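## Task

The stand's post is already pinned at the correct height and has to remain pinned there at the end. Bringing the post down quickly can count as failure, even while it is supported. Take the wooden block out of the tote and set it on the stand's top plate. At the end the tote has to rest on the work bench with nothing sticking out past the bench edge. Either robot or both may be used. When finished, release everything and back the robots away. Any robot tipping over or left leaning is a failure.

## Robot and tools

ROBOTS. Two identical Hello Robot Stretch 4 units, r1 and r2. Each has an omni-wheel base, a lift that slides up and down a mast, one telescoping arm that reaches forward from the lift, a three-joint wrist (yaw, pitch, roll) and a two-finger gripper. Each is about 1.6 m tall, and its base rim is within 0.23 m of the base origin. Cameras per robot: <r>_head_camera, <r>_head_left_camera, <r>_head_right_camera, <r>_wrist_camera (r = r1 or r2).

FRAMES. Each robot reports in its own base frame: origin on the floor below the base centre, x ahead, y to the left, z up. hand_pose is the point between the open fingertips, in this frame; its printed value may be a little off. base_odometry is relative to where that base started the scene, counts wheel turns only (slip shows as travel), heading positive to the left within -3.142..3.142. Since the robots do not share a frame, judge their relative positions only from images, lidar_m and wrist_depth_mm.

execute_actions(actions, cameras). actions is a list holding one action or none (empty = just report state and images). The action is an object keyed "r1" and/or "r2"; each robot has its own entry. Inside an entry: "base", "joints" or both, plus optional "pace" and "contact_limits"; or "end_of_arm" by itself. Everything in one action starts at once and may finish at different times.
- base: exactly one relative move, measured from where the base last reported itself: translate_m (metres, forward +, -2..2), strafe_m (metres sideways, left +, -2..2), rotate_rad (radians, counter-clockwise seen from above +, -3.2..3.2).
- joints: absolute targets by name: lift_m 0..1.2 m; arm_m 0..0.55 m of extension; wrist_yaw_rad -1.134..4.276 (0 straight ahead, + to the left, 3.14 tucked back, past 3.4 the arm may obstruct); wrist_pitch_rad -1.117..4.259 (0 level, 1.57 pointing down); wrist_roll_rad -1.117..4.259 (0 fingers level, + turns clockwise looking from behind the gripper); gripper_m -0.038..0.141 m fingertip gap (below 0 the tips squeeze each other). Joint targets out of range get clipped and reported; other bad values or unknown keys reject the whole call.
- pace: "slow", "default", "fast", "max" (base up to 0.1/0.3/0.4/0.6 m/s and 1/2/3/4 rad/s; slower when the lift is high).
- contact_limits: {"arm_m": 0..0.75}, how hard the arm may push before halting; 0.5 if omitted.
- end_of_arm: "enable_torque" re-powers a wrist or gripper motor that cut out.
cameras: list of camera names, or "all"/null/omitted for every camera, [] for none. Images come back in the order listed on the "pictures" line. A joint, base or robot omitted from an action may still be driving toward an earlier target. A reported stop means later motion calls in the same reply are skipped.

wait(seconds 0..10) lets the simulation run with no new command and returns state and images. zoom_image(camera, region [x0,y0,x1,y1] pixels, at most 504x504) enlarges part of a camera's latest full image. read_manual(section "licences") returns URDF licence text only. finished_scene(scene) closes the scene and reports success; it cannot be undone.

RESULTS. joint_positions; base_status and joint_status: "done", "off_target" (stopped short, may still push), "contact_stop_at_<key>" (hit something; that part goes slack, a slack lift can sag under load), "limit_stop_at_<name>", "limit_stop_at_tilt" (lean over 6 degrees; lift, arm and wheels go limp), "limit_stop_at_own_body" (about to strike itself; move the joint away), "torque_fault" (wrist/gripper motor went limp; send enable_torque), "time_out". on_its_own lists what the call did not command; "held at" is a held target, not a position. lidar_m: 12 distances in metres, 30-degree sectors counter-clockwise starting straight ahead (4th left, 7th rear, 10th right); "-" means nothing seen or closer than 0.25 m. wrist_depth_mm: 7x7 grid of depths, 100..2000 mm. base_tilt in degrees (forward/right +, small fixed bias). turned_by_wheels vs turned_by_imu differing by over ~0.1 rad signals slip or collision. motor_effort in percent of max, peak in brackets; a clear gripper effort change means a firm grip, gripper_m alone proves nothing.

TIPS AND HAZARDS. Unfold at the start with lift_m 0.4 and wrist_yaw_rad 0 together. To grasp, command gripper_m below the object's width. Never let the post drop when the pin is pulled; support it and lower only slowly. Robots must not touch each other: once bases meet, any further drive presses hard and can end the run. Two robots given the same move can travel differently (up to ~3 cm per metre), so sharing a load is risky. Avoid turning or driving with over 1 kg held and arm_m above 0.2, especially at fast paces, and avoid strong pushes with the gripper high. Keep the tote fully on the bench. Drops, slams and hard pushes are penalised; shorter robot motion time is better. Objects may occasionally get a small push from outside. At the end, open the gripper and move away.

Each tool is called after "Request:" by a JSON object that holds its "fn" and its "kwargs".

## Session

Request:
{"fn": "execute_actions", "kwargs": {"actions": [{"r1":{"joints":{"lift_m":0.4,"wrist_yaw_rad":0}},"r2":{"joints":{"lift_m":0.4,"wrist_yaw_rad":0}}}]}}

Scene clock: 2.47 s.
r1.base_odometry: x=+0.000 y=+0.000 heading=+0.000 (m, m, rad; r1's odometry frame)
r1.turned_by_wheels: +0.000 (rad since the last result)
r1.turned_by_imu: -0.001 (rad since the last result)
r1.base_tilt: forward=-0.2 right=-0.3 (deg)
r1.lidar_m: 0.74 0.94 2.01 3.51 2.19 1.26 1.26 1.59 5.26 1.21 0.80 0.73
r1.base_status: not commanded
r1.joint_positions: lift_m=+0.400 arm_m=+0.003 wrist_yaw_rad=+0.001 wrist_pitch_rad=+0.007 wrist_roll_rad=+0.001 gripper_m=+0.057
r1.joint_status: all done
r1.motor_effort: lift_m=+22(23) arm_m=-1(1) wrist_yaw_rad=-1(6) wrist_pitch_rad=-8(8) wrist_roll_rad=+2(0) gripper_m=-3(4) wheel_0=+0(0) wheel_1=+0(0) wheel_2=+0(0) (%)
r1.hand_pose: x=+0.4620 y=-0.0872 z=+0.5759 quat_wxyz=(+1.000, +0.001, +0.003, +0.000) (m; r1's base frame)
r1.wrist_depth_mm: 788 683 615 544 496 452 415 / 788 699 615 544 496 452 418 / 809 683 609 539 496 452 418 / 798 691 615 544 496 452 421 / 809 699 615 554 492 455 421 / 809 699 198 544 195 455 424 / 820 699 634 108 492 442 424
r2.base_odometry: x=+0.000 y=+0.000 heading=+0.000 (m, m, rad; r2's odometry frame)
r2.turned_by_wheels: +0.000 (rad since the last result)
r2.turned_by_imu: +0.000 (rad since the last result)
r2.base_tilt: forward=-0.1 right=+0.0 (deg)
r2.lidar_m: 1.18 3.05 3.31 4.04 1.55 1.34 2.01 2.15 0.99 0.71 0.71 0.80
r2.base_status: not commanded
r2.joint_positions: lift_m=+0.400 arm_m=+0.001 wrist_yaw_rad=+0.000 wrist_pitch_rad=+0.009 wrist_roll_rad=-0.011 gripper_m=+0.057
r2.joint_status: all done
r2.motor_effort: lift_m=+24(26) arm_m=+0(0) wrist_yaw_rad=-2(5) wrist_pitch_rad=-8(6) wrist_roll_rad=+0(0) gripper_m=-4(7) wheel_0=+0(0) wheel_1=+0(0) wheel_2=+1(1) (%)
r2.hand_pose: x=+0.4608 y=-0.0873 z=+0.5752 quat_wxyz=(+1.000, -0.006, +0.004, +0.000) (m; r2's base frame)
r2.wrist_depth_mm: - - - 1397 904 683 559 / - - - 1336 917 683 559 / - - - 1336 904 683 559 / - - - 1336 917 683 554 / - - - 1336 904 676 559 / - - 213 1336 213 676 554 / 1576 1499 1430 153 854 627 554
pictures: r1_head_camera, r1_head_left_camera, r1_head_right_camera, r1_wrist_camera, r2_head_camera, r2_head_left_camera, r2_head_right_camera, r2_wrist_camera
Images, in order (width x height): r1_head_camera 420x560, r1_head_left_camera 420x672, r1_head_right_camera 420x672, r1_wrist_camera 616x392, r2_head_camera 420x560, r2_head_left_camera 420x672, r2_head_right_camera 420x672, r2_wrist_camera 616x392.

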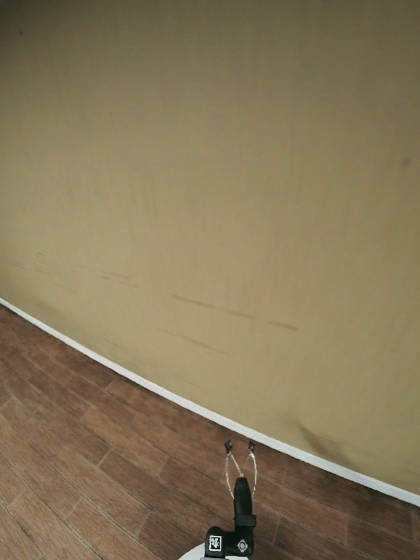

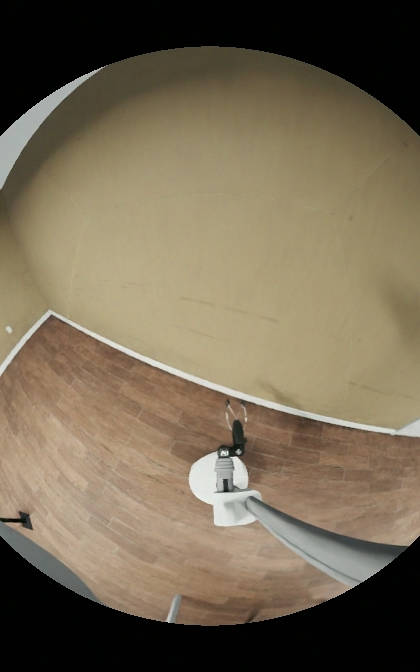

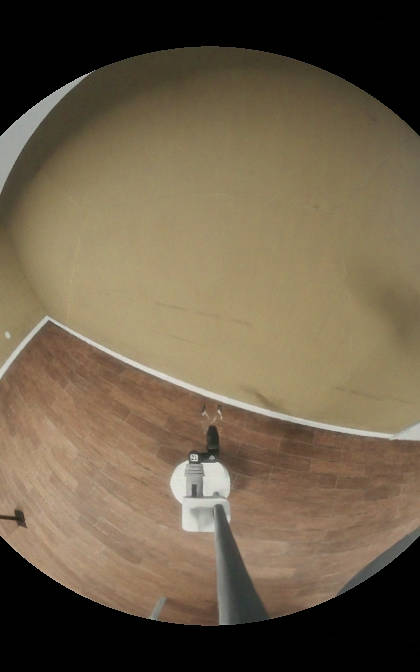

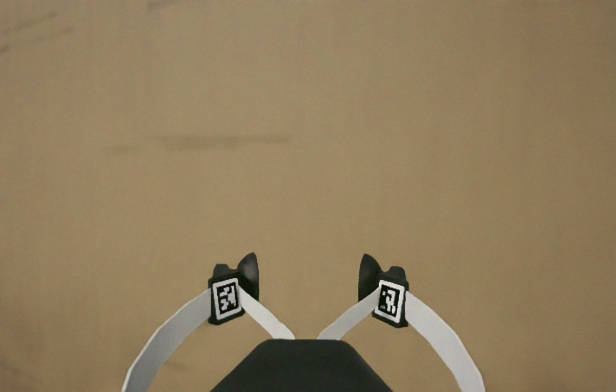

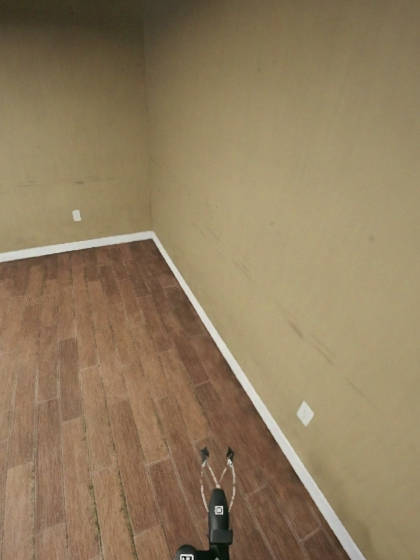

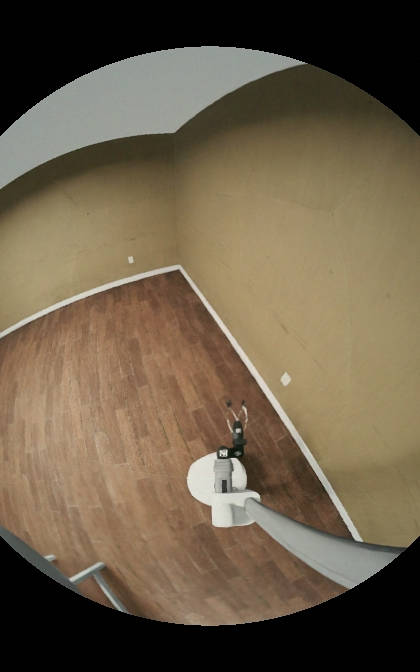

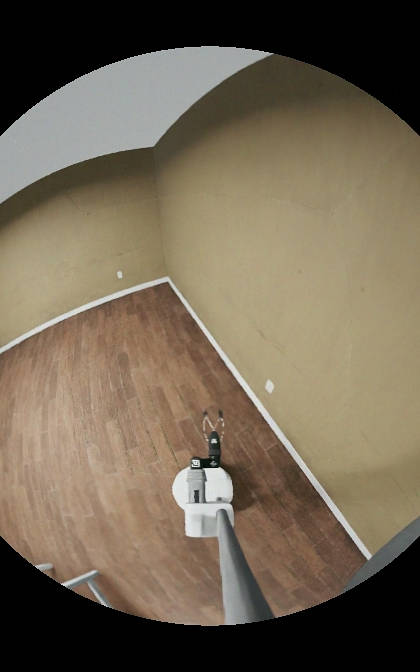

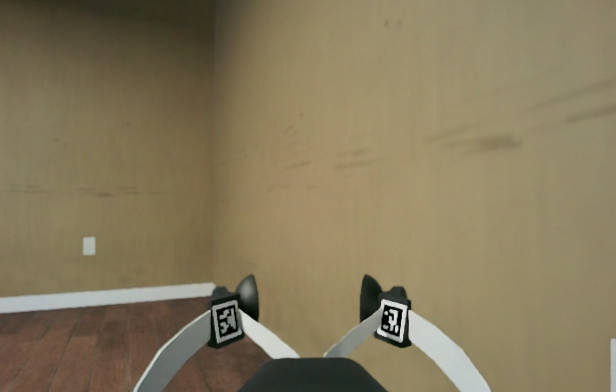

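Request:
{"fn": "execute_actions", "kwargs": {"actions": [{"r1":{"base":{"rotate_rad":2.68}}}], "cameras": []}}

Request:
{"fn": "execute_actions", "kwargs": {"actions": [{"r1":{"base":{"strafe_m":0.8},"joints":{"wrist_pitch_rad":1.45,"gripper_m":0.11,"lift_m":1.1},"pace":"fast"}}], "cameras": ["r1_head_camera","r1_head_right_camera"]}}

Scene clock: 5.33 s.
r1.base_odometry: x=+0.000 y=+0.000 heading=+2.680 (m, m, rad; r1's odometry frame)
r1.turned_by_wheels: +2.680 (rad since the last result)
r1.turned_by_imu: +2.732 (rad since the last result)
r1.base_tilt: forward=-0.3 right=-0.2 (deg)
r1.lidar_m: 1.25 1.28 1.77 3.18 1.08 0.76 0.74 0.76 1.03 2.67 3.58 2.17
r1.base_status: done
r1.joint_positions: lift_m=+0.400 arm_m=+0.003 wrist_yaw_rad=+0.000 wrist_pitch_rad=+0.007 wrist_roll_rad=+0.001 gripper_m=+0.057
r1.joint_status: not commanded
r1.motor_effort: lift_m=+20(22) arm_m=-1(1) wrist_yaw_rad=+0(1) wrist_pitch_rad=-8(8) wrist_roll_rad=+1(1) gripper_m=-3(4) wheel_0=+0(7) wheel_1=+1(4) wheel_2=+1(8) (%)
r1.hand_pose: x=+0.4619 y=-0.0874 z=+0.5760 quat_wxyz=(+1.000, +0.001, +0.003, +0.000) (m; r1's base frame)
r1.wrist_depth_mm: - - - - - - - / - - - - - - - / 1060 1060 - - - - - / - - - - - - - / - - - - - - - / 1661 1708 198 1921 195 - - / 1308 1255 1308 108 1336 1281 1366
r2.base_odometry: x=+0.000 y=+0.000 heading=+0.000 (m, m, rad; r2's odometry frame)
r2.turned_by_wheels: +0.000 (rad since the last result)
r2.turned_by_imu: +0.000 (rad since the last result)
r2.base_tilt: forward=+0.1 right=+0.0 (deg)
r2.lidar_m: 1.20 3.04 3.27 4.01 1.56 1.33 2.00 2.12 0.99 0.76 0.70 0.77
r2.base_status: not commanded
r2.joint_positions: lift_m=+0.400 arm_m=+0.001 wrist_yaw_rad=+0.000 wrist_pitch_rad=+0.009 wrist_roll_rad=-0.011 gripper_m=+0.057
r2.joint_status: not commanded
r2.motor_effort: lift_m=+25(25) arm_m=+0(0) wrist_yaw_rad=-2(1) wrist_pitch_rad=-8(8) wrist_roll_rad=+0(0) gripper_m=-3(4) wheel_0=+0(0) wheel_1=+0(0) wheel_2=+1(1) (%)
r2.hand_pose: x=+0.4608 y=-0.0873 z=+0.5752 quat_wxyz=(+1.000, -0.006, +0.004, +0.000) (m; r2's base frame)
r2.wrist_depth_mm: - - - 1397 931 683 559 / - - - 1336 917 676 559 / - - - 1366 904 676 559 / - - - 1366 917 691 554 / - - - 1336 904 668 554 / - - 213 1366 213 661 554 / 1576 1537 1464 153 854 627 549
pictures: none
No camera images: the call's "cameras" was empty. Leave "cameras" out to get every camera's image.

Scene clock: 8.57 s.
r1.base_odometry: x=-0.356 y=-0.716 heading=+2.681 (m, m, rad; r1's odometry frame)
r1.turned_by_wheels: +0.000 (rad since the last result)
r1.turned_by_imu: +0.001 (rad since the last result)
r1.base_tilt: forward=-0.2 right=-0.2 (deg)
r1.lidar_m: 1.22 1.27 4.67 3.26 1.12 0.80 0.74 0.78 1.05 2.75 2.75 1.30
r1.base_status: done
r1.joint_positions: lift_m=+1.100 arm_m=+0.003 wrist_yaw_rad=+0.000 wrist_pitch_rad=+1.450 wrist_roll_rad=+0.001 gripper_m=+0.110
r1.joint_status: all done
r1.motor_effort: lift_m=+22(24) arm_m=+0(1) wrist_yaw_rad=+1(0) wrist_pitch_rad=-2(5) wrist_roll_rad=+0(2) gripper_m=-2(4) wheel_0=+1(13) wheel_1=+1(11) wheel_2=+1(2) (%)
r1.hand_pose: x=+0.2081 y=-0.0874 z=+0.9915 quat_wxyz=(+0.748, +0.000, +0.663, +0.000) (m; r1's base frame)
r1.wrist_depth_mm: 1281 1308 1308 1281 1281 1281 1281 / 1281 1255 1255 1281 1255 1255 1255 / 1255 1255 1255 1255 1255 1255 1255 / 1229 1255 1205 1255 1229 1205 1205 / 1229 1205 1229 1205 1205 1205 1205 / 1205 1205 976 976 216 1160 1160 / 1160 1205 1182 108 1182 1160 1160
r2.base_odometry: x=+0.000 y=+0.000 heading=+0.000 (m, m, rad; r2's odometry frame)
r2.turned_by_wheels: +0.000 (rad since the last result)
r2.turned_by_imu: +0.000 (rad since the last result)
r2.base_tilt: forward=+0.0 right=+0.0 (deg)
r2.lidar_m: 1.19 3.04 3.28 4.04 1.56 1.36 2.00 2.17 0.97 0.73 0.70 0.78
r2.base_status: not commanded
r2.joint_positions: lift_m=+0.400 arm_m=+0.001 wrist_yaw_rad=+0.000 wrist_pitch_rad=+0.009 wrist_roll_rad=-0.011 gripper_m=+0.057
r2.joint_status: not commanded
r2.motor_effort: lift_m=+24(24) arm_m=+0(0) wrist_yaw_rad=-2(2) wrist_pitch_rad=-8(7) wrist_roll_rad=-1(0) gripper_m=-3(5) wheel_0=+0(1) wheel_1=+0(0) wheel_2=+1(1) (%)
r2.hand_pose: x=+0.4608 y=-0.0873 z=+0.5752 quat_wxyz=(+1.000, -0.006, +0.004, +0.000) (m; r2's base frame)
r2.wrist_depth_mm: - - - 1366 917 683 559 / - - - 1397 917 683 554 / - - - 1366 904 676 554 / - - - 1336 904 683 554 / - - - 1366 904 676 554 / - - 213 1336 213 683 554 / 1576 1537 1430 153 854 627 554
pictures: r1_head_camera, r1_head_right_camera
Images, in order (width x height): r1_head_camera 420x560, r1_head_right_camera 420x672.

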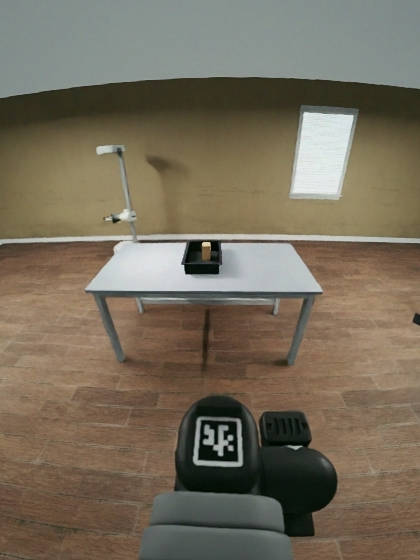

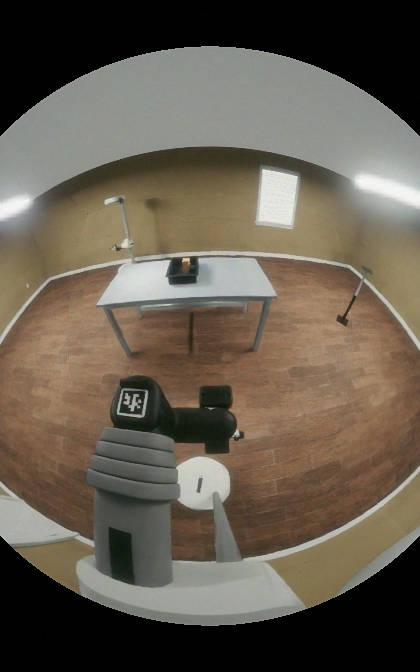

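Request:
{"fn": "execute_actions", "kwargs": {"actions": [{"r1":{"base":{"translate_m":0.93},"joints":{"arm_m":0.4}}}], "cameras": ["r1_wrist_camera"]}}

Scene clock: 13.20 s.
r1.base_odometry: x=-1.189 y=-0.303 heading=+2.680 (m, m, rad; r1's odometry frame)
r1.turned_by_wheels: +0.000 (rad since the last result)
r1.turned_by_imu: +0.000 (rad since the last result)
r1.base_tilt: forward=-0.2 right=-0.2 (deg)
r1.lidar_m: 0.29 0.29 0.42 4.48 2.45 1.78 1.69 1.76 2.37 4.25 0.42 0.30
r1.base_status: done
r1.joint_positions: lift_m=+1.100 arm_m=+0.399 wrist_yaw_rad=+0.000 wrist_pitch_rad=+1.450 wrist_roll_rad=+0.001 gripper_m=+0.110
r1.joint_status: all done
r1.motor_effort: lift_m=+21(22) arm_m=+6(6) wrist_yaw_rad=+0(1) wrist_pitch_rad=-2(2) wrist_roll_rad=+0(0) gripper_m=-3(2) wheel_0=-1(6) wheel_1=+0(5) wheel_2=+0(10) (%)
r1.hand_pose: x=+0.6045 y=-0.0874 z=+0.9915 quat_wxyz=(+0.748, +0.000, +0.663, +0.000) (m; r1's base frame)
r1.wrist_depth_mm: 433 449 484 484 484 480 484 / 459 477 477 477 480 477 477 / 436 355 473 473 469 469 469 / 462 462 462 462 466 459 459 / 455 455 455 455 455 455 455 / 449 445 364 452 216 445 445 / 379 359 362 108 442 439 439
r2.base_odometry: x=+0.000 y=+0.000 heading=+0.000 (m, m, rad; r2's odometry frame)
r2.turned_by_wheels: +0.000 (rad since the last result)
r2.turned_by_imu: +0.001 (rad since the last result)
r2.base_tilt: forward=+0.1 right=+0.0 (deg)
r2.lidar_m: 1.19 3.06 3.29 4.03 1.58 1.32 2.00 2.17 0.96 0.73 0.71 0.80
r2.base_status: not commanded
r2.joint_positions: lift_m=+0.400 arm_m=+0.001 wrist_yaw_rad=+0.000 wrist_pitch_rad=+0.009 wrist_roll_rad=-0.011 gripper_m=+0.057
r2.joint_status: not commanded
r2.motor_effort: lift_m=+25(24) arm_m=+0(0) wrist_yaw_rad=-2(2) wrist_pitch_rad=-8(7) wrist_roll_rad=-1(0) gripper_m=-4(3) wheel_0=+1(0) wheel_1=+0(0) wheel_2=+1(1) (%)
r2.hand_pose: x=+0.4608 y=-0.0873 z=+0.5752 quat_wxyz=(+1.000, -0.006, +0.004, +0.000) (m; r2's base frame)
r2.wrist_depth_mm: - - - 1366 917 683 564 / - - - 1366 904 676 559 / - - - 1366 904 676 559 / - - - 1336 904 683 559 / - - - 1397 891 676 559 / - - 214 1336 213 668 554 / 1618 1537 1464 153 854 621 549
pictures: r1_wrist_camera
Images, in order (width x height): r1_wrist_camera 616x392.

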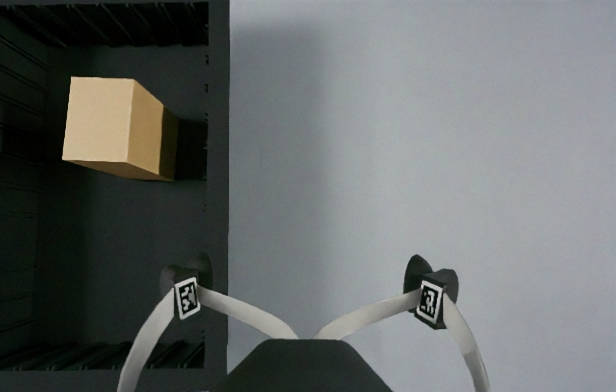

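Request:
{"fn": "execute_actions", "kwargs": {"actions": [{"r1":{"base":{"strafe_m":0.195},"joints":{"arm_m":0.535,"lift_m":1.03,"wrist_roll_rad":0.08}}}], "cameras": ["r1_wrist_camera"]}}

Scene clock: 15.30 s.
r1.base_odometry: x=-1.276 y=-0.477 heading=+2.680 (m, m, rad; r1's odometry frame)
r1.turned_by_wheels: +0.000 (rad since the last result)
r1.turned_by_imu: +0.000 (rad since the last result)
r1.base_tilt: forward=-0.2 right=-0.2 (deg)
r1.lidar_m: 0.25 0.30 0.41 4.30 2.44 1.77 1.70 1.77 2.39 4.46 0.43 0.29
r1.base_status: done
r1.joint_positions: lift_m=+1.030 arm_m=+0.534 wrist_yaw_rad=+0.000 wrist_pitch_rad=+1.450 wrist_roll_rad=+0.080 gripper_m=+0.110
r1.joint_status: all done
r1.motor_effort: lift_m=+14(20) arm_m=+6(6) wrist_yaw_rad=+0(0) wrist_pitch_rad=-2(2) wrist_roll_rad=+3(5) gripper_m=-4(2) wheel_0=-1(9) wheel_1=-1(7) wheel_2=-1(9) (%)
r1.hand_pose: x=+0.7395 y=-0.0874 z=+0.9222 quat_wxyz=(+0.748, +0.030, +0.663, -0.026) (m; r1's base frame)
r1.wrist_depth_mm: 421 418 415 413 413 413 407 / 413 413 407 315 320 404 402 / 404 327 389 397 359 397 397 / 402 340 394 392 362 387 389 / 394 325 389 267 382 384 382 / 389 300 379 264 216 377 377 / 382 330 379 108 370 370 370
r2.base_odometry: x=+0.000 y=+0.000 heading=+0.000 (m, m, rad; r2's odometry frame)
r2.turned_by_wheels: +0.000 (rad since the last result)
r2.turned_by_imu: +0.000 (rad since the last result)
r2.base_tilt: forward=+0.0 right=+0.1 (deg)
r2.lidar_m: 1.18 3.04 3.31 4.04 1.59 1.34 1.96 2.17 0.96 0.76 0.72 0.78
r2.base_status: not commanded
r2.joint_positions: lift_m=+0.400 arm_m=+0.001 wrist_yaw_rad=+0.000 wrist_pitch_rad=+0.009 wrist_roll_rad=-0.011 gripper_m=+0.057
r2.joint_status: not commanded
r2.motor_effort: lift_m=+25(25) arm_m=+0(0) wrist_yaw_rad=-2(1) wrist_pitch_rad=-8(8) wrist_roll_rad=+0(0) gripper_m=-4(5) wheel_0=+0(0) wheel_1=+0(0) wheel_2=+1(1) (%)
r2.hand_pose: x=+0.4608 y=-0.0873 z=+0.5752 quat_wxyz=(+1.000, -0.006, +0.004, +0.000) (m; r2's base frame)
r2.wrist_depth_mm: - - - 1366 904 683 554 / - - - 1366 917 683 559 / - - - 1366 917 683 564 / - - - 1366 904 676 564 / - - - 1366 917 683 559 / - - 213 1336 213 668 549 / 1576 1537 1430 153 842 615 549
pictures: r1_wrist_camera
Images, in order (width x height): r1_wrist_camera 616x392.

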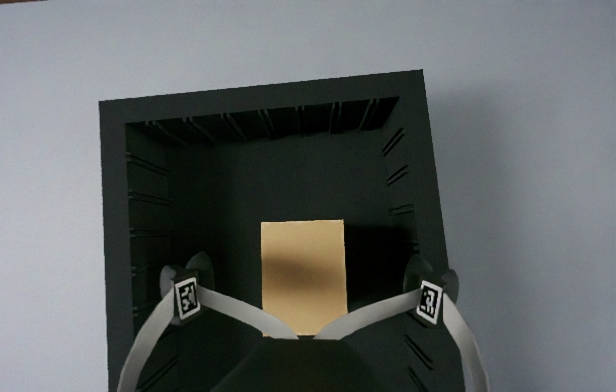

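Request:
{"fn": "execute_actions", "kwargs": {"actions": [{"r1":{"joints":{"lift_m":0.95,"gripper_m":0.09}}}], "cameras": []}}

Request:
{"fn": "execute_actions", "kwargs": {"actions": [{"r1":{"joints":{"gripper_m":0.02}}}], "cameras": []}}

Request:
{"fn": "execute_actions", "kwargs": {"actions": [{"r1":{"base":{"translate_m":-0.04},"joints":{"lift_m":1.15}}}], "cameras": []}}

Request:
{"fn": "execute_actions", "kwargs": {"actions": [{"r1":{"base":{"strafe_m":-2.0},"joints":{"arm_m":0.15,"wrist_roll_rad":0}}}], "cameras": ["r1_wrist_camera","r1_head_camera"]}}

Scene clock: 16.90 s.
r1.base_odometry: x=-1.276 y=-0.477 heading=+2.680 (m, m, rad; r1's odometry frame)
r1.turned_by_wheels: +0.000 (rad since the last result)
r1.turned_by_imu: +0.000 (rad since the last result)
r1.base_tilt: forward=-0.2 right=-0.2 (deg)
r1.lidar_m: 0.27 0.29 0.39 4.28 2.45 1.77 1.69 1.75 2.35 4.45 0.43 0.30
r1.base_status: not commanded
r1.joint_positions: lift_m=+0.950 arm_m=+0.534 wrist_yaw_rad=+0.000 wrist_pitch_rad=+1.450 wrist_roll_rad=+0.080 gripper_m=+0.090
r1.joint_status: all done
r1.motor_effort: lift_m=+14(14) arm_m=+6(6) wrist_yaw_rad=+0(1) wrist_pitch_rad=-2(2) wrist_roll_rad=+2(2) gripper_m=-4(3) wheel_0=-1(1) wheel_1=-1(1) wheel_2=-1(1) (%)
r1.hand_pose: x=+0.7395 y=-0.0874 z=+0.8422 quat_wxyz=(+0.748, +0.030, +0.663, -0.026) (m; r1's base frame)
r1.wrist_depth_mm: 336 332 330 329 236 327 325 / 238 243 251 268 262 320 320 / 239 309 317 319 314 314 315 / 234 314 314 310 310 232 309 / 230 304 306 189 304 234 303 / 225 281 190 186 198 218 300 / 220 259 300 108 296 213 297
r2.base_odometry: x=+0.000 y=+0.000 heading=+0.000 (m, m, rad; r2's odometry frame)
r2.turned_by_wheels: +0.000 (rad since the last result)
r2.turned_by_imu: +0.000 (rad since the last result)
r2.base_tilt: forward=+0.0 right=-0.1 (deg)
r2.lidar_m: 1.17 3.06 3.29 4.04 1.56 1.33 1.98 2.16 0.97 0.72 0.71 0.78
r2.base_status: not commanded
r2.joint_positions: lift_m=+0.400 arm_m=+0.001 wrist_yaw_rad=+0.000 wrist_pitch_rad=+0.009 wrist_roll_rad=-0.011 gripper_m=+0.057
r2.joint_status: not commanded
r2.motor_effort: lift_m=+24(24) arm_m=+0(0) wrist_yaw_rad=-1(2) wrist_pitch_rad=-7(7) wrist_roll_rad=+0(1) gripper_m=-4(2) wheel_0=+0(0) wheel_1=+0(0) wheel_2=+1(1) (%)
r2.hand_pose: x=+0.4608 y=-0.0873 z=+0.5752 quat_wxyz=(+1.000, -0.006, +0.004, +0.000) (m; r2's base frame)
r2.wrist_depth_mm: - - - 1397 931 683 554 / - - - 1366 904 691 564 / - - - 1366 904 683 554 / - - - 1397 931 676 559 / - - - 1366 917 683 554 / - - 213 1366 213 668 559 / 1576 1537 1430 153 854 621 554
pictures: none
No camera images: the call's "cameras" was empty. Leave "cameras" out to get every camera's image.

Scene clock: 18.40 s.
r1.base_odometry: x=-1.276 y=-0.477 heading=+2.680 (m, m, rad; r1's odometry frame)
r1.turned_by_wheels: +0.000 (rad since the last result)
r1.turned_by_imu: +0.000 (rad since the last result)
r1.base_tilt: forward=-0.2 right=-0.2 (deg)
r1.lidar_m: 0.27 0.30 0.40 4.29 2.44 1.78 1.69 1.76 2.37 4.46 0.42 0.31
r1.base_status: not commanded
r1.joint_positions: lift_m=+0.950 arm_m=+0.534 wrist_yaw_rad=+0.000 wrist_pitch_rad=+1.451 wrist_roll_rad=+0.080 gripper_m=+0.020
r1.joint_status: all done
r1.motor_effort: lift_m=+14(15) arm_m=+6(6) wrist_yaw_rad=+1(0) wrist_pitch_rad=-2(2) wrist_roll_rad=+2(3) gripper_m=-21(20) wheel_0=-1(1) wheel_1=+0(1) wheel_2=-1(1) (%)
r1.hand_pose: x=+0.7394 y=-0.0874 z=+0.8421 quat_wxyz=(+0.748, +0.030, +0.663, -0.026) (m; r1's base frame)
r1.wrist_depth_mm: 334 332 330 236 236 325 324 / 237 243 252 268 263 317 319 / 238 314 317 315 312 314 314 / 232 310 312 312 309 230 309 / 229 306 307 176 296 233 303 / 226 266 184 174 182 216 300 / 220 260 298 108 294 216 296
r2.base_odometry: x=+0.000 y=+0.000 heading=+0.000 (m, m, rad; r2's odometry frame)
r2.turned_by_wheels: +0.000 (rad since the last result)
r2.turned_by_imu: +0.000 (rad since the last result)
r2.base_tilt: forward=+0.0 right=+0.0 (deg)
r2.lidar_m: 1.19 3.04 3.28 4.07 1.57 1.35 2.01 2.19 0.96 0.72 0.72 0.79
r2.base_status: not commanded
r2.joint_positions: lift_m=+0.400 arm_m=+0.001 wrist_yaw_rad=+0.000 wrist_pitch_rad=+0.009 wrist_roll_rad=-0.011 gripper_m=+0.057
r2.joint_status: not commanded
r2.motor_effort: lift_m=+24(24) arm_m=+0(0) wrist_yaw_rad=-2(2) wrist_pitch_rad=-8(7) wrist_roll_rad=+0(0) gripper_m=-3(1) wheel_0=+0(0) wheel_1=+0(0) wheel_2=+1(1) (%)
r2.hand_pose: x=+0.4608 y=-0.0873 z=+0.5752 quat_wxyz=(+1.000, -0.006, +0.004, +0.000) (m; r2's base frame)
r2.wrist_depth_mm: - - - 1397 917 676 564 / - - - 1366 904 683 559 / - - - 1366 931 676 559 / - - - 1336 917 683 559 / - - - 1308 904 676 554 / - - 213 1336 213 676 544 / 1576 1499 1464 153 842 634 549
pictures: none
No camera images: the call's "cameras" was empty. Leave "cameras" out to get every camera's image.

Scene clock: 20.33 s.
r1.base_odometry: x=-1.240 y=-0.495 heading=+2.680 (m, m, rad; r1's odometry frame)
r1.turned_by_wheels: +0.000 (rad since the last result)
r1.turned_by_imu: +0.000 (rad since the last result)
r1.base_tilt: forward=-0.2 right=-0.2 (deg)
r1.lidar_m: 0.31 0.33 0.46 4.26 2.40 1.74 1.65 1.71 2.33 4.46 0.48 0.33
r1.base_status: done
r1.joint_positions: lift_m=+1.150 arm_m=+0.534 wrist_yaw_rad=+0.000 wrist_pitch_rad=+1.451 wrist_roll_rad=+0.080 gripper_m=+0.020
r1.joint_status: all done
r1.motor_effort: lift_m=+22(25) arm_m=+6(6) wrist_yaw_rad=+0(1) wrist_pitch_rad=-3(3) wrist_roll_rad=+1(2) gripper_m=-20(22) wheel_0=+0(3) wheel_1=+0(6) wheel_2=-2(11) (%)
r1.hand_pose: x=+0.7394 y=-0.0874 z=+1.0414 quat_wxyz=(+0.748, +0.030, +0.663, -0.026) (m; r1's base frame)
r1.wrist_depth_mm: 1366 544 544 539 535 535 530 / 539 535 535 530 525 525 517 / 525 525 496 512 512 517 512 / 517 517 512 508 512 504 508 / 512 508 452 177 418 500 500 / 504 500 184 173 182 492 488 / 500 496 427 108 404 484 484
r2.base_odometry: x=+0.000 y=+0.000 heading=+0.000 (m, m, rad; r2's odometry frame)
r2.turned_by_wheels: +0.000 (rad since the last result)
r2.turned_by_imu: +0.000 (rad since the last result)
r2.base_tilt: forward=+0.1 right=+0.0 (deg)
r2.lidar_m: 1.18 3.02 3.28 4.03 1.58 1.34 1.98 2.14 0.97 0.74 0.70 0.78
r2.base_status: not commanded
r2.joint_positions: lift_m=+0.400 arm_m=+0.001 wrist_yaw_rad=+0.000 wrist_pitch_rad=+0.009 wrist_roll_rad=-0.011 gripper_m=+0.057
r2.joint_status: not commanded
r2.motor_effort: lift_m=+24(24) arm_m=+0(0) wrist_yaw_rad=-2(1) wrist_pitch_rad=-8(7) wrist_roll_rad=+0(1) gripper_m=-3(4) wheel_0=+0(0) wheel_1=+0(0) wheel_2=+1(1) (%)
r2.hand_pose: x=+0.4608 y=-0.0873 z=+0.5752 quat_wxyz=(+1.000, -0.006, +0.004, +0.000) (m; r2's base frame)
r2.wrist_depth_mm: - - - 1366 917 683 559 / - - - 1397 917 691 559 / - - - 1397 904 683 559 / - - - 1336 917 676 559 / - - - 1366 904 676 559 / - - 213 1366 213 668 549 / 1576 1537 1430 154 842 627 549
pictures: none
No camera images: the call's "cameras" was empty. Leave "cameras" out to get every camera's image.

Scene clock: 28.33 s.
r1.base_odometry: x=-0.350 y=+1.296 heading=+2.680 (m, m, rad; r1's odometry frame)
r1.turned_by_wheels: +0.000 (rad since the last result)
r1.turned_by_imu: -0.001 (rad since the last result)
r1.base_tilt: forward=-0.2 right=-0.2 (deg)
r1.lidar_m: 3.09 3.24 1.24 1.37 2.34 1.71 1.61 1.67 2.26 2.44 2.54 0.87
r1.base_status: done
r1.joint_positions: lift_m=+1.150 arm_m=+0.151 wrist_yaw_rad=+0.000 wrist_pitch_rad=+1.451 wrist_roll_rad=+0.000 gripper_m=+0.020
r1.joint_status: all done
r1.motor_effort: lift_m=+23(23) arm_m=-6(7) wrist_yaw_rad=+1(0) wrist_pitch_rad=-3(4) wrist_roll_rad=-1(3) gripper_m=-21(21) wheel_0=+0(9) wheel_1=+1(8) wheel_2=+0(3) (%)
r1.hand_pose: x=+0.3565 y=-0.0874 z=+1.0414 quat_wxyz=(+0.748, +0.000, +0.663, +0.000) (m; r1's base frame)
r1.wrist_depth_mm: 1336 1336 1336 1308 1336 1308 1308 / 1336 1308 1308 1308 1308 1308 1308 / 1308 1281 1308 1308 1308 1308 1281 / 1308 1281 1281 1255 1255 1255 1255 / 1255 1281 1255 177 1255 1281 1229 / 1255 1229 184 173 181 1229 1229 / 1205 1205 1025 108 1205 1205 1182
r2.base_odometry: x=+0.000 y=+0.000 heading=+0.000 (m, m, rad; r2's odometry frame)
r2.turned_by_wheels: +0.000 (rad since the last result)
r2.turned_by_imu: +0.001 (rad since the last result)
r2.base_tilt: forward=+0.1 right=+0.1 (deg)
r2.lidar_m: 1.20 3.05 3.31 4.05 1.57 1.36 1.99 2.19 0.96 0.72 0.72 0.79
r2.base_status: not commanded
r2.joint_positions: lift_m=+0.400 arm_m=+0.001 wrist_yaw_rad=+0.000 wrist_pitch_rad=+0.009 wrist_roll_rad=-0.011 gripper_m=+0.057
r2.joint_status: not commanded
r2.motor_effort: lift_m=+24(24) arm_m=+0(0) wrist_yaw_rad=-1(1) wrist_pitch_rad=-8(7) wrist_roll_rad=+0(1) gripper_m=-5(2) wheel_0=+0(0) wheel_1=+0(0) wheel_2=+1(1) (%)
r2.hand_pose: x=+0.4608 y=-0.0873 z=+0.5752 quat_wxyz=(+1.000, -0.006, +0.004, +0.000) (m; r2's base frame)
r2.wrist_depth_mm: - - - 1366 891 676 554 / - - - 1366 931 683 559 / - - - 1336 917 683 554 / - - - 1366 917 676 554 / - - - 1366 904 676 554 / - - 213 1366 213 676 559 / 1576 1464 1397 153 866 621 559
pictures: r1_head_camera, r1_wrist_camera
Images, in order (width x height): r1_head_camera 420x560, r1_wrist_camera 616x392.

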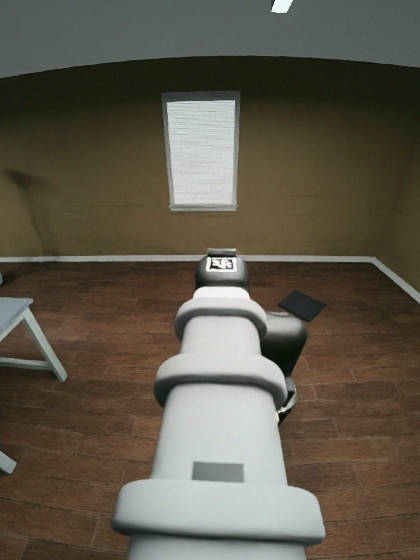

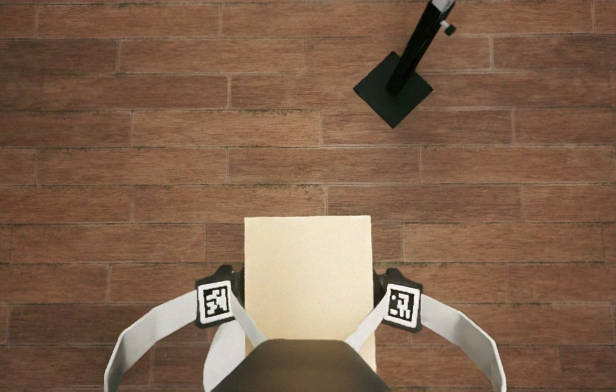

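Request:
{"fn": "execute_actions", "kwargs": {"actions": [{"r1":{"base":{"rotate_rad":-0.34},"joints":{"lift_m":1.2}}}], "cameras": []}}

Request:
{"fn": "execute_actions", "kwargs": {"actions": [{"r1":{"base":{"translate_m":0.28},"joints":{"arm_m":0.43}}}], "cameras": ["r1_wrist_camera"]}}

Scene clock: 29.93 s.
r1.base_odometry: x=-0.350 y=+1.296 heading=+2.341 (m, m, rad; r1's odometry frame)
r1.turned_by_wheels: -0.340 (rad since the last result)
r1.turned_by_imu: -0.347 (rad since the last result)
r1.base_tilt: forward=-0.2 right=-0.3 (deg)
r1.lidar_m: 0.87 3.08 1.46 1.23 3.94 2.02 1.64 1.61 1.79 2.44 2.43 2.68
r1.base_status: done
r1.joint_positions: lift_m=+1.199 arm_m=+0.151 wrist_yaw_rad=+0.000 wrist_pitch_rad=+1.451 wrist_roll_rad=+0.000 gripper_m=+0.020
r1.joint_status: all done
joint sent to its limit — the command would take r1.lift_m past its upper limit, so that joint was sent only as far as its limit.
r1.motor_effort: lift_m=+23(24) arm_m=-6(6) wrist_yaw_rad=+1(1) wrist_pitch_rad=-3(3) wrist_roll_rad=+0(0) gripper_m=-20(19) wheel_0=+0(6) wheel_1=+1(4) wheel_2=+2(2) (%)
r1.hand_pose: x=+0.3566 y=-0.0874 z=+1.0903 quat_wxyz=(+0.748, +0.000, +0.663, +0.000) (m; r1's base frame)
r1.wrist_depth_mm: 1397 1397 1430 1397 1397 1397 1366 / 1366 1397 1366 1366 1366 1366 1366 / 1366 1366 1336 1336 1336 1308 1308 / 1336 1336 1308 1336 1308 1336 1281 / 1336 1308 1336 176 1281 1281 1308 / 1308 1281 184 174 182 1281 1281 / 1281 1255 1255 108 1229 1255 1281
r2.base_odometry: x=+0.000 y=+0.000 heading=+0.000 (m, m, rad; r2's odometry frame)
r2.turned_by_wheels: +0.000 (rad since the last result)
r2.turned_by_imu: +0.000 (rad since the last result)
r2.base_tilt: forward=+0.1 right=+0.0 (deg)
r2.lidar_m: 1.17 3.06 3.26 4.05 1.57 1.31 2.01 2.18 0.99 0.75 0.72 0.78
r2.base_status: not commanded
r2.joint_positions: lift_m=+0.400 arm_m=+0.001 wrist_yaw_rad=+0.000 wrist_pitch_rad=+0.009 wrist_roll_rad=-0.011 gripper_m=+0.057
r2.joint_status: not commanded
r2.motor_effort: lift_m=+24(25) arm_m=+0(0) wrist_yaw_rad=-1(2) wrist_pitch_rad=-7(7) wrist_roll_rad=+0(0) gripper_m=-3(4) wheel_0=-1(0) wheel_1=+0(0) wheel_2=+1(1) (%)
r2.hand_pose: x=+0.4608 y=-0.0873 z=+0.5752 quat_wxyz=(+1.000, -0.006, +0.004, +0.000) (m; r2's base frame)
r2.wrist_depth_mm: - - - 1366 904 683 559 / - - - 1366 917 676 564 / - - - 1366 904 676 554 / - - - 1397 904 668 559 / - - - 1366 904 676 554 / - - 213 1336 213 668 554 / 1537 1499 1430 153 842 634 549
pictures: none
No camera images: the call's "cameras" was empty. Leave "cameras" out to get every camera's image.

Scene clock: 32.33 s.
r1.base_odometry: x=-0.545 y=+1.497 heading=+2.341 (m, m, rad; r1's odometry frame)
r1.turned_by_wheels: +0.000 (rad since the last result)
r1.turned_by_imu: +0.000 (rad since the last result)
r1.base_tilt: forward=-0.3 right=-0.2 (deg)
r1.lidar_m: 0.57 2.83 3.15 1.27 1.27 2.34 1.91 1.87 2.07 2.36 2.33 2.57
r1.base_status: done
r1.joint_positions: lift_m=+1.199 arm_m=+0.429 wrist_yaw_rad=+0.000 wrist_pitch_rad=+1.450 wrist_roll_rad=+0.000 gripper_m=+0.020
r1.joint_status: all done
r1.motor_effort: lift_m=+23(23) arm_m=+6(8) wrist_yaw_rad=+0(1) wrist_pitch_rad=-2(5) wrist_roll_rad=+1(1) gripper_m=-21(20) wheel_0=+2(6) wheel_1=-1(5) wheel_2=+0(13) (%)
r1.hand_pose: x=+0.6345 y=-0.0874 z=+1.0904 quat_wxyz=(+0.748, +0.000, +0.663, +0.000) (m; r1's base frame)
r1.wrist_depth_mm: 1430 1397 1430 1366 1366 1366 1397 / 1366 1366 1366 1366 1366 1397 1336 / 1366 1366 1336 1336 1336 1336 1366 / 1336 1336 389 389 1308 1308 1308 / 1308 1308 387 176 1308 1281 1308 / 1281 1281 185 173 182 1308 1255 / 1281 1281 1255 108 1229 1229 1255
r2.base_odometry: x=+0.000 y=+0.000 heading=+0.000 (m, m, rad; r2's odometry frame)
r2.turned_by_wheels: +0.000 (rad since the last result)
r2.turned_by_imu: +0.000 (rad since the last result)
r2.base_tilt: forward=+0.0 right=+0.1 (deg)
r2.lidar_m: 1.18 3.03 3.26 4.06 1.56 1.36 2.01 2.14 0.96 0.75 0.70 0.78
r2.base_status: not commanded
r2.joint_positions: lift_m=+0.400 arm_m=+0.001 wrist_yaw_rad=+0.000 wrist_pitch_rad=+0.009 wrist_roll_rad=-0.011 gripper_m=+0.057
r2.joint_status: not commanded
r2.motor_effort: lift_m=+25(24) arm_m=+0(0) wrist_yaw_rad=-2(1) wrist_pitch_rad=-8(8) wrist_roll_rad=+0(0) gripper_m=-3(3) wheel_0=+0(1) wheel_1=+0(0) wheel_2=+1(1) (%)
r2.hand_pose: x=+0.4608 y=-0.0873 z=+0.5752 quat_wxyz=(+1.000, -0.006, +0.004, +0.000) (m; r2's base frame)
r2.wrist_depth_mm: - - - 1397 917 683 554 / - - - 1336 904 691 559 / - - - 1336 891 691 554 / - - - 1366 904 676 559 / - - - 1366 891 683 554 / - - 213 1308 213 676 554 / 1576 1499 1430 153 831 627 549
pictures: r1_wrist_camera
Images, in order (width x height): r1_wrist_camera 616x392.

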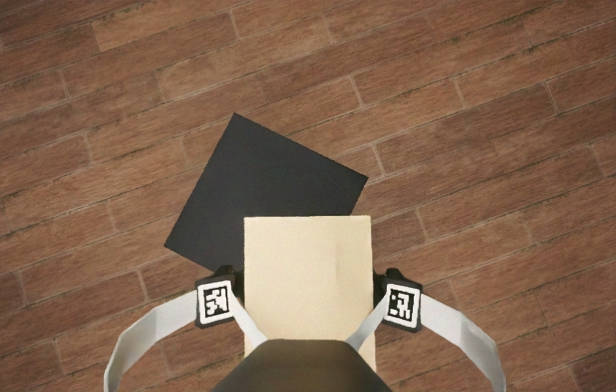

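Request:
{"fn": "execute_actions", "kwargs": {"actions": [{"r1":{"base":{"strafe_m":0.042},"joints":{"arm_m":0.48,"lift_m":1.117},"pace":"slow"}}], "cameras": ["r1_wrist_camera"]}}

Request:
{"fn": "execute_actions", "kwargs": {"actions": [{"r1":{"joints":{"gripper_m":0.1}}}], "cameras": []}}

Request:
{"fn": "execute_actions", "kwargs": {"actions": [{"r1":{"joints":{"lift_m":1.195}}}], "cameras": []}}

Request:
{"fn": "execute_actions", "kwargs": {"actions": [{"r1":{"joints":{"arm_m":0.2}}}], "cameras": ["r1_wrist_camera","r1_head_right_camera"]}}

Scene clock: 34.33 s.
r1.base_odometry: x=-0.575 y=+1.468 heading=+2.340 (m, m, rad; r1's odometry frame)
r1.turned_by_wheels: +0.000 (rad since the last result)
r1.turned_by_imu: -0.001 (rad since the last result)
r1.base_tilt: forward=-0.2 right=-0.2 (deg)
r1.lidar_m: 0.59 2.79 3.14 1.25 1.23 2.35 1.91 1.91 2.09 2.39 2.37 2.62
r1.base_status: done
r1.joint_positions: lift_m=+1.117 arm_m=+0.479 wrist_yaw_rad=+0.000 wrist_pitch_rad=+1.451 wrist_roll_rad=+0.000 gripper_m=+0.020
r1.joint_status: all done
r1.motor_effort: lift_m=+14(24) arm_m=+6(6) wrist_yaw_rad=+0(0) wrist_pitch_rad=-3(3) wrist_roll_rad=+0(1) gripper_m=-21(21) wheel_0=-2(5) wheel_1=+0(3) wheel_2=+0(1) (%)
r1.hand_pose: x=+0.6843 y=-0.0874 z=+1.0091 quat_wxyz=(+0.748, +0.000, +0.663, +0.000) (m; r1's base frame)
r1.wrist_depth_mm: 1281 1308 1281 1281 1281 1308 1308 / 1281 1281 1255 1255 1281 1281 1255 / 1281 1281 1255 1281 1281 1229 1255 / 1229 1229 1255 309 1229 1255 1229 / 1255 1229 306 177 303 1205 1205 / 1205 1229 184 173 182 1205 1205 / 1182 1182 1205 108 1182 1160 1182
r2.base_odometry: x=+0.000 y=+0.000 heading=+0.000 (m, m, rad; r2's odometry frame)
r2.turned_by_wheels: +0.000 (rad since the last result)
r2.turned_by_imu: +0.000 (rad since the last result)
r2.base_tilt: forward=+0.0 right=+0.0 (deg)
r2.lidar_m: 1.15 3.04 3.30 4.05 1.56 1.35 2.03 2.17 0.95 0.75 0.72 0.77
r2.base_status: not commanded
r2.joint_positions: lift_m=+0.400 arm_m=+0.001 wrist_yaw_rad=+0.000 wrist_pitch_rad=+0.009 wrist_roll_rad=-0.011 gripper_m=+0.057
r2.joint_status: not commanded
r2.motor_effort: lift_m=+24(24) arm_m=+0(0) wrist_yaw_rad=-1(1) wrist_pitch_rad=-7(8) wrist_roll_rad=-1(0) gripper_m=-4(3) wheel_0=+0(0) wheel_1=+0(0) wheel_2=+1(1) (%)
r2.hand_pose: x=+0.4608 y=-0.0873 z=+0.5752 quat_wxyz=(+1.000, -0.006, +0.004, +0.000) (m; r2's base frame)
r2.wrist_depth_mm: - - - 1336 917 683 554 / - - - 1366 904 683 559 / - - - 1397 904 683 564 / - - - 1366 917 668 554 / - - - 1336 904 683 554 / - - 213 1336 213 676 559 / 1537 1537 1397 153 842 621 554
pictures: r1_wrist_camera
Images, in order (width x height): r1_wrist_camera 616x392.

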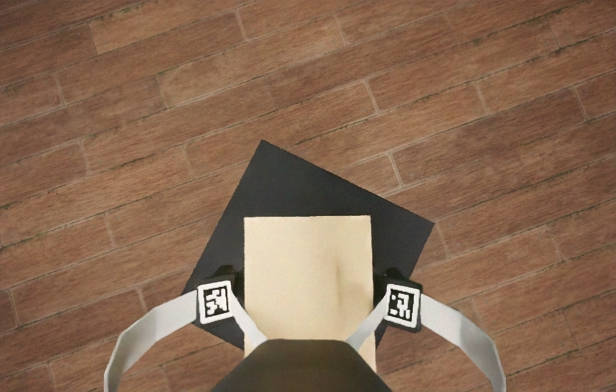

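Scene clock: 35.97 s.
r1.base_odometry: x=-0.575 y=+1.468 heading=+2.340 (m, m, rad; r1's odometry frame)
r1.turned_by_wheels: +0.000 (rad since the last result)
r1.turned_by_imu: +0.000 (rad since the last result)
r1.base_tilt: forward=-0.2 right=-0.3 (deg)
r1.lidar_m: 0.58 2.81 3.13 1.22 1.24 2.36 1.91 1.89 2.08 2.38 2.36 2.61
r1.base_status: not commanded
r1.joint_positions: lift_m=+1.117 arm_m=+0.479 wrist_yaw_rad=+0.000 wrist_pitch_rad=+1.451 wrist_roll_rad=+0.000 gripper_m=+0.100
r1.joint_status: all done
r1.motor_effort: lift_m=+14(14) arm_m=+6(6) wrist_yaw_rad=+0(0) wrist_pitch_rad=-3(4) wrist_roll_rad=+0(0) gripper_m=-3(20) wheel_0=-2(2) wheel_1=+0(0) wheel_2=+0(0) (%)
r1.hand_pose: x=+0.6843 y=-0.0874 z=+1.0091 quat_wxyz=(+0.748, +0.000, +0.663, +0.000) (m; r1's base frame)
r1.wrist_depth_mm: 1336 1308 1308 1308 1281 1281 1281 / 1281 1281 1281 1281 1281 1281 1281 / 1255 1281 1255 1255 1281 1281 1255 / 1229 1229 1229 309 1255 1229 1229 / 1229 1229 306 187 304 1229 1182 / 1205 1205 191 183 196 1182 1182 / 1182 1182 1182 108 1182 1182 1182
r2.base_odometry: x=+0.000 y=+0.000 heading=+0.000 (m, m, rad; r2's odometry frame)
r2.turned_by_wheels: +0.000 (rad since the last result)
r2.turned_by_imu: +0.000 (rad since the last result)
r2.base_tilt: forward=+0.1 right=-0.1 (deg)
r2.lidar_m: 1.18 3.06 3.29 4.03 1.58 1.36 1.97 2.20 0.98 0.74 0.70 0.78
r2.base_status: not commanded
r2.joint_positions: lift_m=+0.400 arm_m=+0.001 wrist_yaw_rad=+0.000 wrist_pitch_rad=+0.009 wrist_roll_rad=-0.011 gripper_m=+0.057
r2.joint_status: not commanded
r2.motor_effort: lift_m=+25(24) arm_m=+0(0) wrist_yaw_rad=-1(2) wrist_pitch_rad=-7(7) wrist_roll_rad=+1(0) gripper_m=-4(3) wheel_0=+0(0) wheel_1=+0(0) wheel_2=+1(1) (%)
r2.hand_pose: x=+0.4608 y=-0.0873 z=+0.5752 quat_wxyz=(+1.000, -0.006, +0.004, +0.000) (m; r2's base frame)
r2.wrist_depth_mm: - - - 1336 931 691 564 / - - - 1397 931 683 554 / - - - 1397 904 683 564 / - - - 1366 931 683 559 / - - - 1366 904 691 549 / - - 213 1336 212 683 554 / 1576 1499 1430 153 842 627 554
pictures: none
No camera images: the call's "cameras" was empty. Leave "cameras" out to get every camera's image.

Scene clock: 37.27 s.
r1.base_odometry: x=-0.575 y=+1.468 heading=+2.340 (m, m, rad; r1's odometry frame)
r1.turned_by_wheels: +0.000 (rad since the last result)
r1.turned_by_imu: +0.000 (rad since the last result)
r1.base_tilt: forward=-0.2 right=-0.3 (deg)
r1.lidar_m: 0.58 2.79 3.14 1.24 1.24 2.34 1.91 1.90 2.10 2.38 2.36 2.62
r1.base_status: not commanded
r1.joint_positions: lift_m=+1.195 arm_m=+0.479 wrist_yaw_rad=+0.000 wrist_pitch_rad=+1.451 wrist_roll_rad=+0.000 gripper_m=+0.100
r1.joint_status: all done
r1.motor_effort: lift_m=+22(23) arm_m=+6(6) wrist_yaw_rad=+0(0) wrist_pitch_rad=-3(3) wrist_roll_rad=+1(1) gripper_m=-2(3) wheel_0=-2(2) wheel_1=+0(0) wheel_2=+0(0) (%)
r1.hand_pose: x=+0.6844 y=-0.0874 z=+1.0865 quat_wxyz=(+0.748, +0.000, +0.663, +0.000) (m; r1's base frame)
r1.wrist_depth_mm: 1397 1430 1366 1397 1366 1366 1366 / 1336 1397 1336 1366 1366 1366 1336 / 1366 1336 1336 1336 1308 1308 1336 / 1336 1336 1308 387 1308 1308 1308 / 1308 1308 382 263 382 1308 1281 / 1308 1308 219 259 216 1255 1281 / 1255 1255 1255 108 1255 1255 1229
r2.base_odometry: x=+0.000 y=+0.000 heading=+0.000 (m, m, rad; r2's odometry frame)
r2.turned_by_wheels: +0.000 (rad since the last result)
r2.turned_by_imu: +0.000 (rad since the last result)
r2.base_tilt: forward=+0.1 right=-0.1 (deg)
r2.lidar_m: 1.17 3.04 3.27 4.05 1.56 1.33 2.01 2.14 0.96 0.74 0.72 0.79
r2.base_status: not commanded
r2.joint_positions: lift_m=+0.400 arm_m=+0.001 wrist_yaw_rad=+0.000 wrist_pitch_rad=+0.009 wrist_roll_rad=-0.011 gripper_m=+0.057
r2.joint_status: not commanded
r2.motor_effort: lift_m=+24(25) arm_m=+0(0) wrist_yaw_rad=-1(1) wrist_pitch_rad=-8(9) wrist_roll_rad=-1(0) gripper_m=-2(3) wheel_0=+0(0) wheel_1=+0(0) wheel_2=+1(1) (%)
r2.hand_pose: x=+0.4608 y=-0.0873 z=+0.5752 quat_wxyz=(+1.000, -0.006, +0.004, +0.000) (m; r2's base frame)
r2.wrist_depth_mm: - - - 1430 917 683 564 / - - - 1366 917 683 559 / - - - 1336 891 676 564 / - - - 1308 904 683 554 / - - - 1366 904 676 559 / - - 213 1308 213 676 559 / 1576 1537 1430 153 854 621 549
pictures: none
No camera images: the call's "cameras" was empty. Leave "cameras" out to get every camera's image.

Scene clock: 39.23 s.
r1.base_odometry: x=-0.575 y=+1.468 heading=+2.340 (m, m, rad; r1's odometry frame)
r1.turned_by_wheels: +0.000 (rad since the last result)
r1.turned_by_imu: +0.000 (rad since the last result)
r1.base_tilt: forward=-0.2 right=-0.2 (deg)
r1.lidar_m: 0.59 2.81 3.12 1.23 1.25 2.36 1.91 1.90 2.05 2.40 2.36 2.60
r1.base_status: not commanded
r1.joint_positions: lift_m=+1.195 arm_m=+0.201 wrist_yaw_rad=+0.000 wrist_pitch_rad=+1.451 wrist_roll_rad=+0.000 gripper_m=+0.100
r1.joint_status: all done
r1.motor_effort: lift_m=+22(22) arm_m=-7(7) wrist_yaw_rad=+1(0) wrist_pitch_rad=-2(2) wrist_roll_rad=+1(1) gripper_m=-3(3) wheel_0=-2(2) wheel_1=+0(0) wheel_2=+0(0) (%)
r1.hand_pose: x=+0.4066 y=-0.0874 z=+1.0865 quat_wxyz=(+0.748, +0.000, +0.663, +0.000) (m; r1's base frame)
r1.wrist_depth_mm: 1397 1397 1336 397 1366 1397 1397 / 1336 1366 1366 407 1366 1366 1366 / 1336 1366 1336 1336 1336 1336 1308 / 1336 1336 1336 1336 1308 1281 1308 / 1308 1308 1308 1308 1308 1281 1281 / 1308 1281 218 1281 216 1281 1281 / 1281 1255 1255 108 1255 1255 1255
r2.base_odometry: x=+0.000 y=+0.000 heading=+0.000 (m, m, rad; r2's odometry frame)
r2.turned_by_wheels: +0.000 (rad since the last result)
r2.turned_by_imu: +0.000 (rad since the last result)
r2.base_tilt: forward=+0.0 right=-0.1 (deg)
r2.lidar_m: 1.18 3.05 3.27 4.07 1.58 1.36 2.00 2.17 0.94 0.75 0.73 0.77
r2.base_status: not commanded
r2.joint_positions: lift_m=+0.400 arm_m=+0.001 wrist_yaw_rad=+0.000 wrist_pitch_rad=+0.009 wrist_roll_rad=-0.011 gripper_m=+0.057
r2.joint_status: not commanded
r2.motor_effort: lift_m=+24(24) arm_m=+0(0) wrist_yaw_rad=-1(1) wrist_pitch_rad=-8(7) wrist_roll_rad=-1(0) gripper_m=-3(4) wheel_0=+0(1) wheel_1=+0(0) wheel_2=+1(1) (%)
r2.hand_pose: x=+0.4608 y=-0.0873 z=+0.5752 quat_wxyz=(+1.000, -0.006, +0.004, +0.000) (m; r2's base frame)
r2.wrist_depth_mm: - - - 1336 917 691 554 / - - - 1397 931 668 559 / - - - 1366 904 683 559 / - - - 1336 904 691 564 / - - - 1366 917 676 549 / - - 213 1366 213 683 559 / 1537 1499 1397 153 854 627 549
pictures: r1_head_right_camera, r1_wrist_camera
Images, in order (width x height): r1_head_right_camera 420x672, r1_wrist_camera 616x392.

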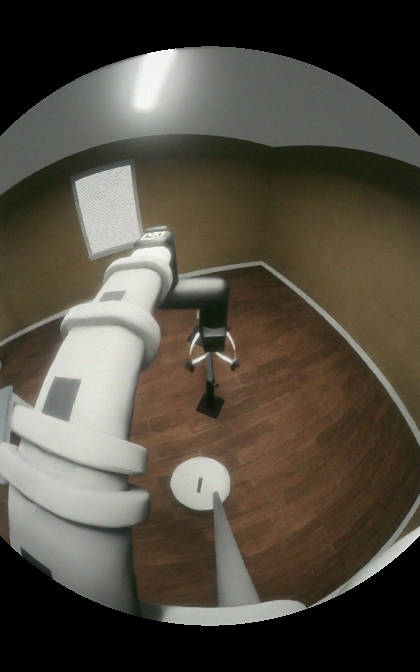

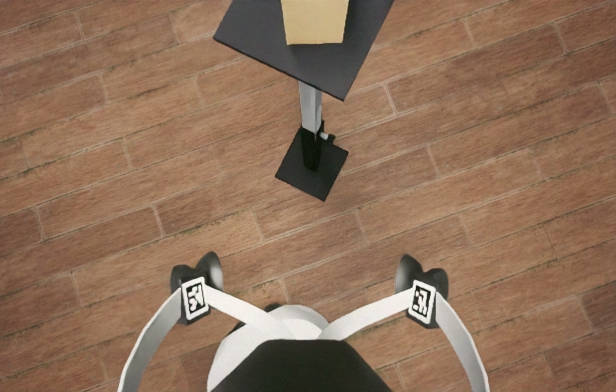

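Request:
{"fn": "finished_scene", "kwargs": {"scene": 2}}

The scene is finished: the task was done.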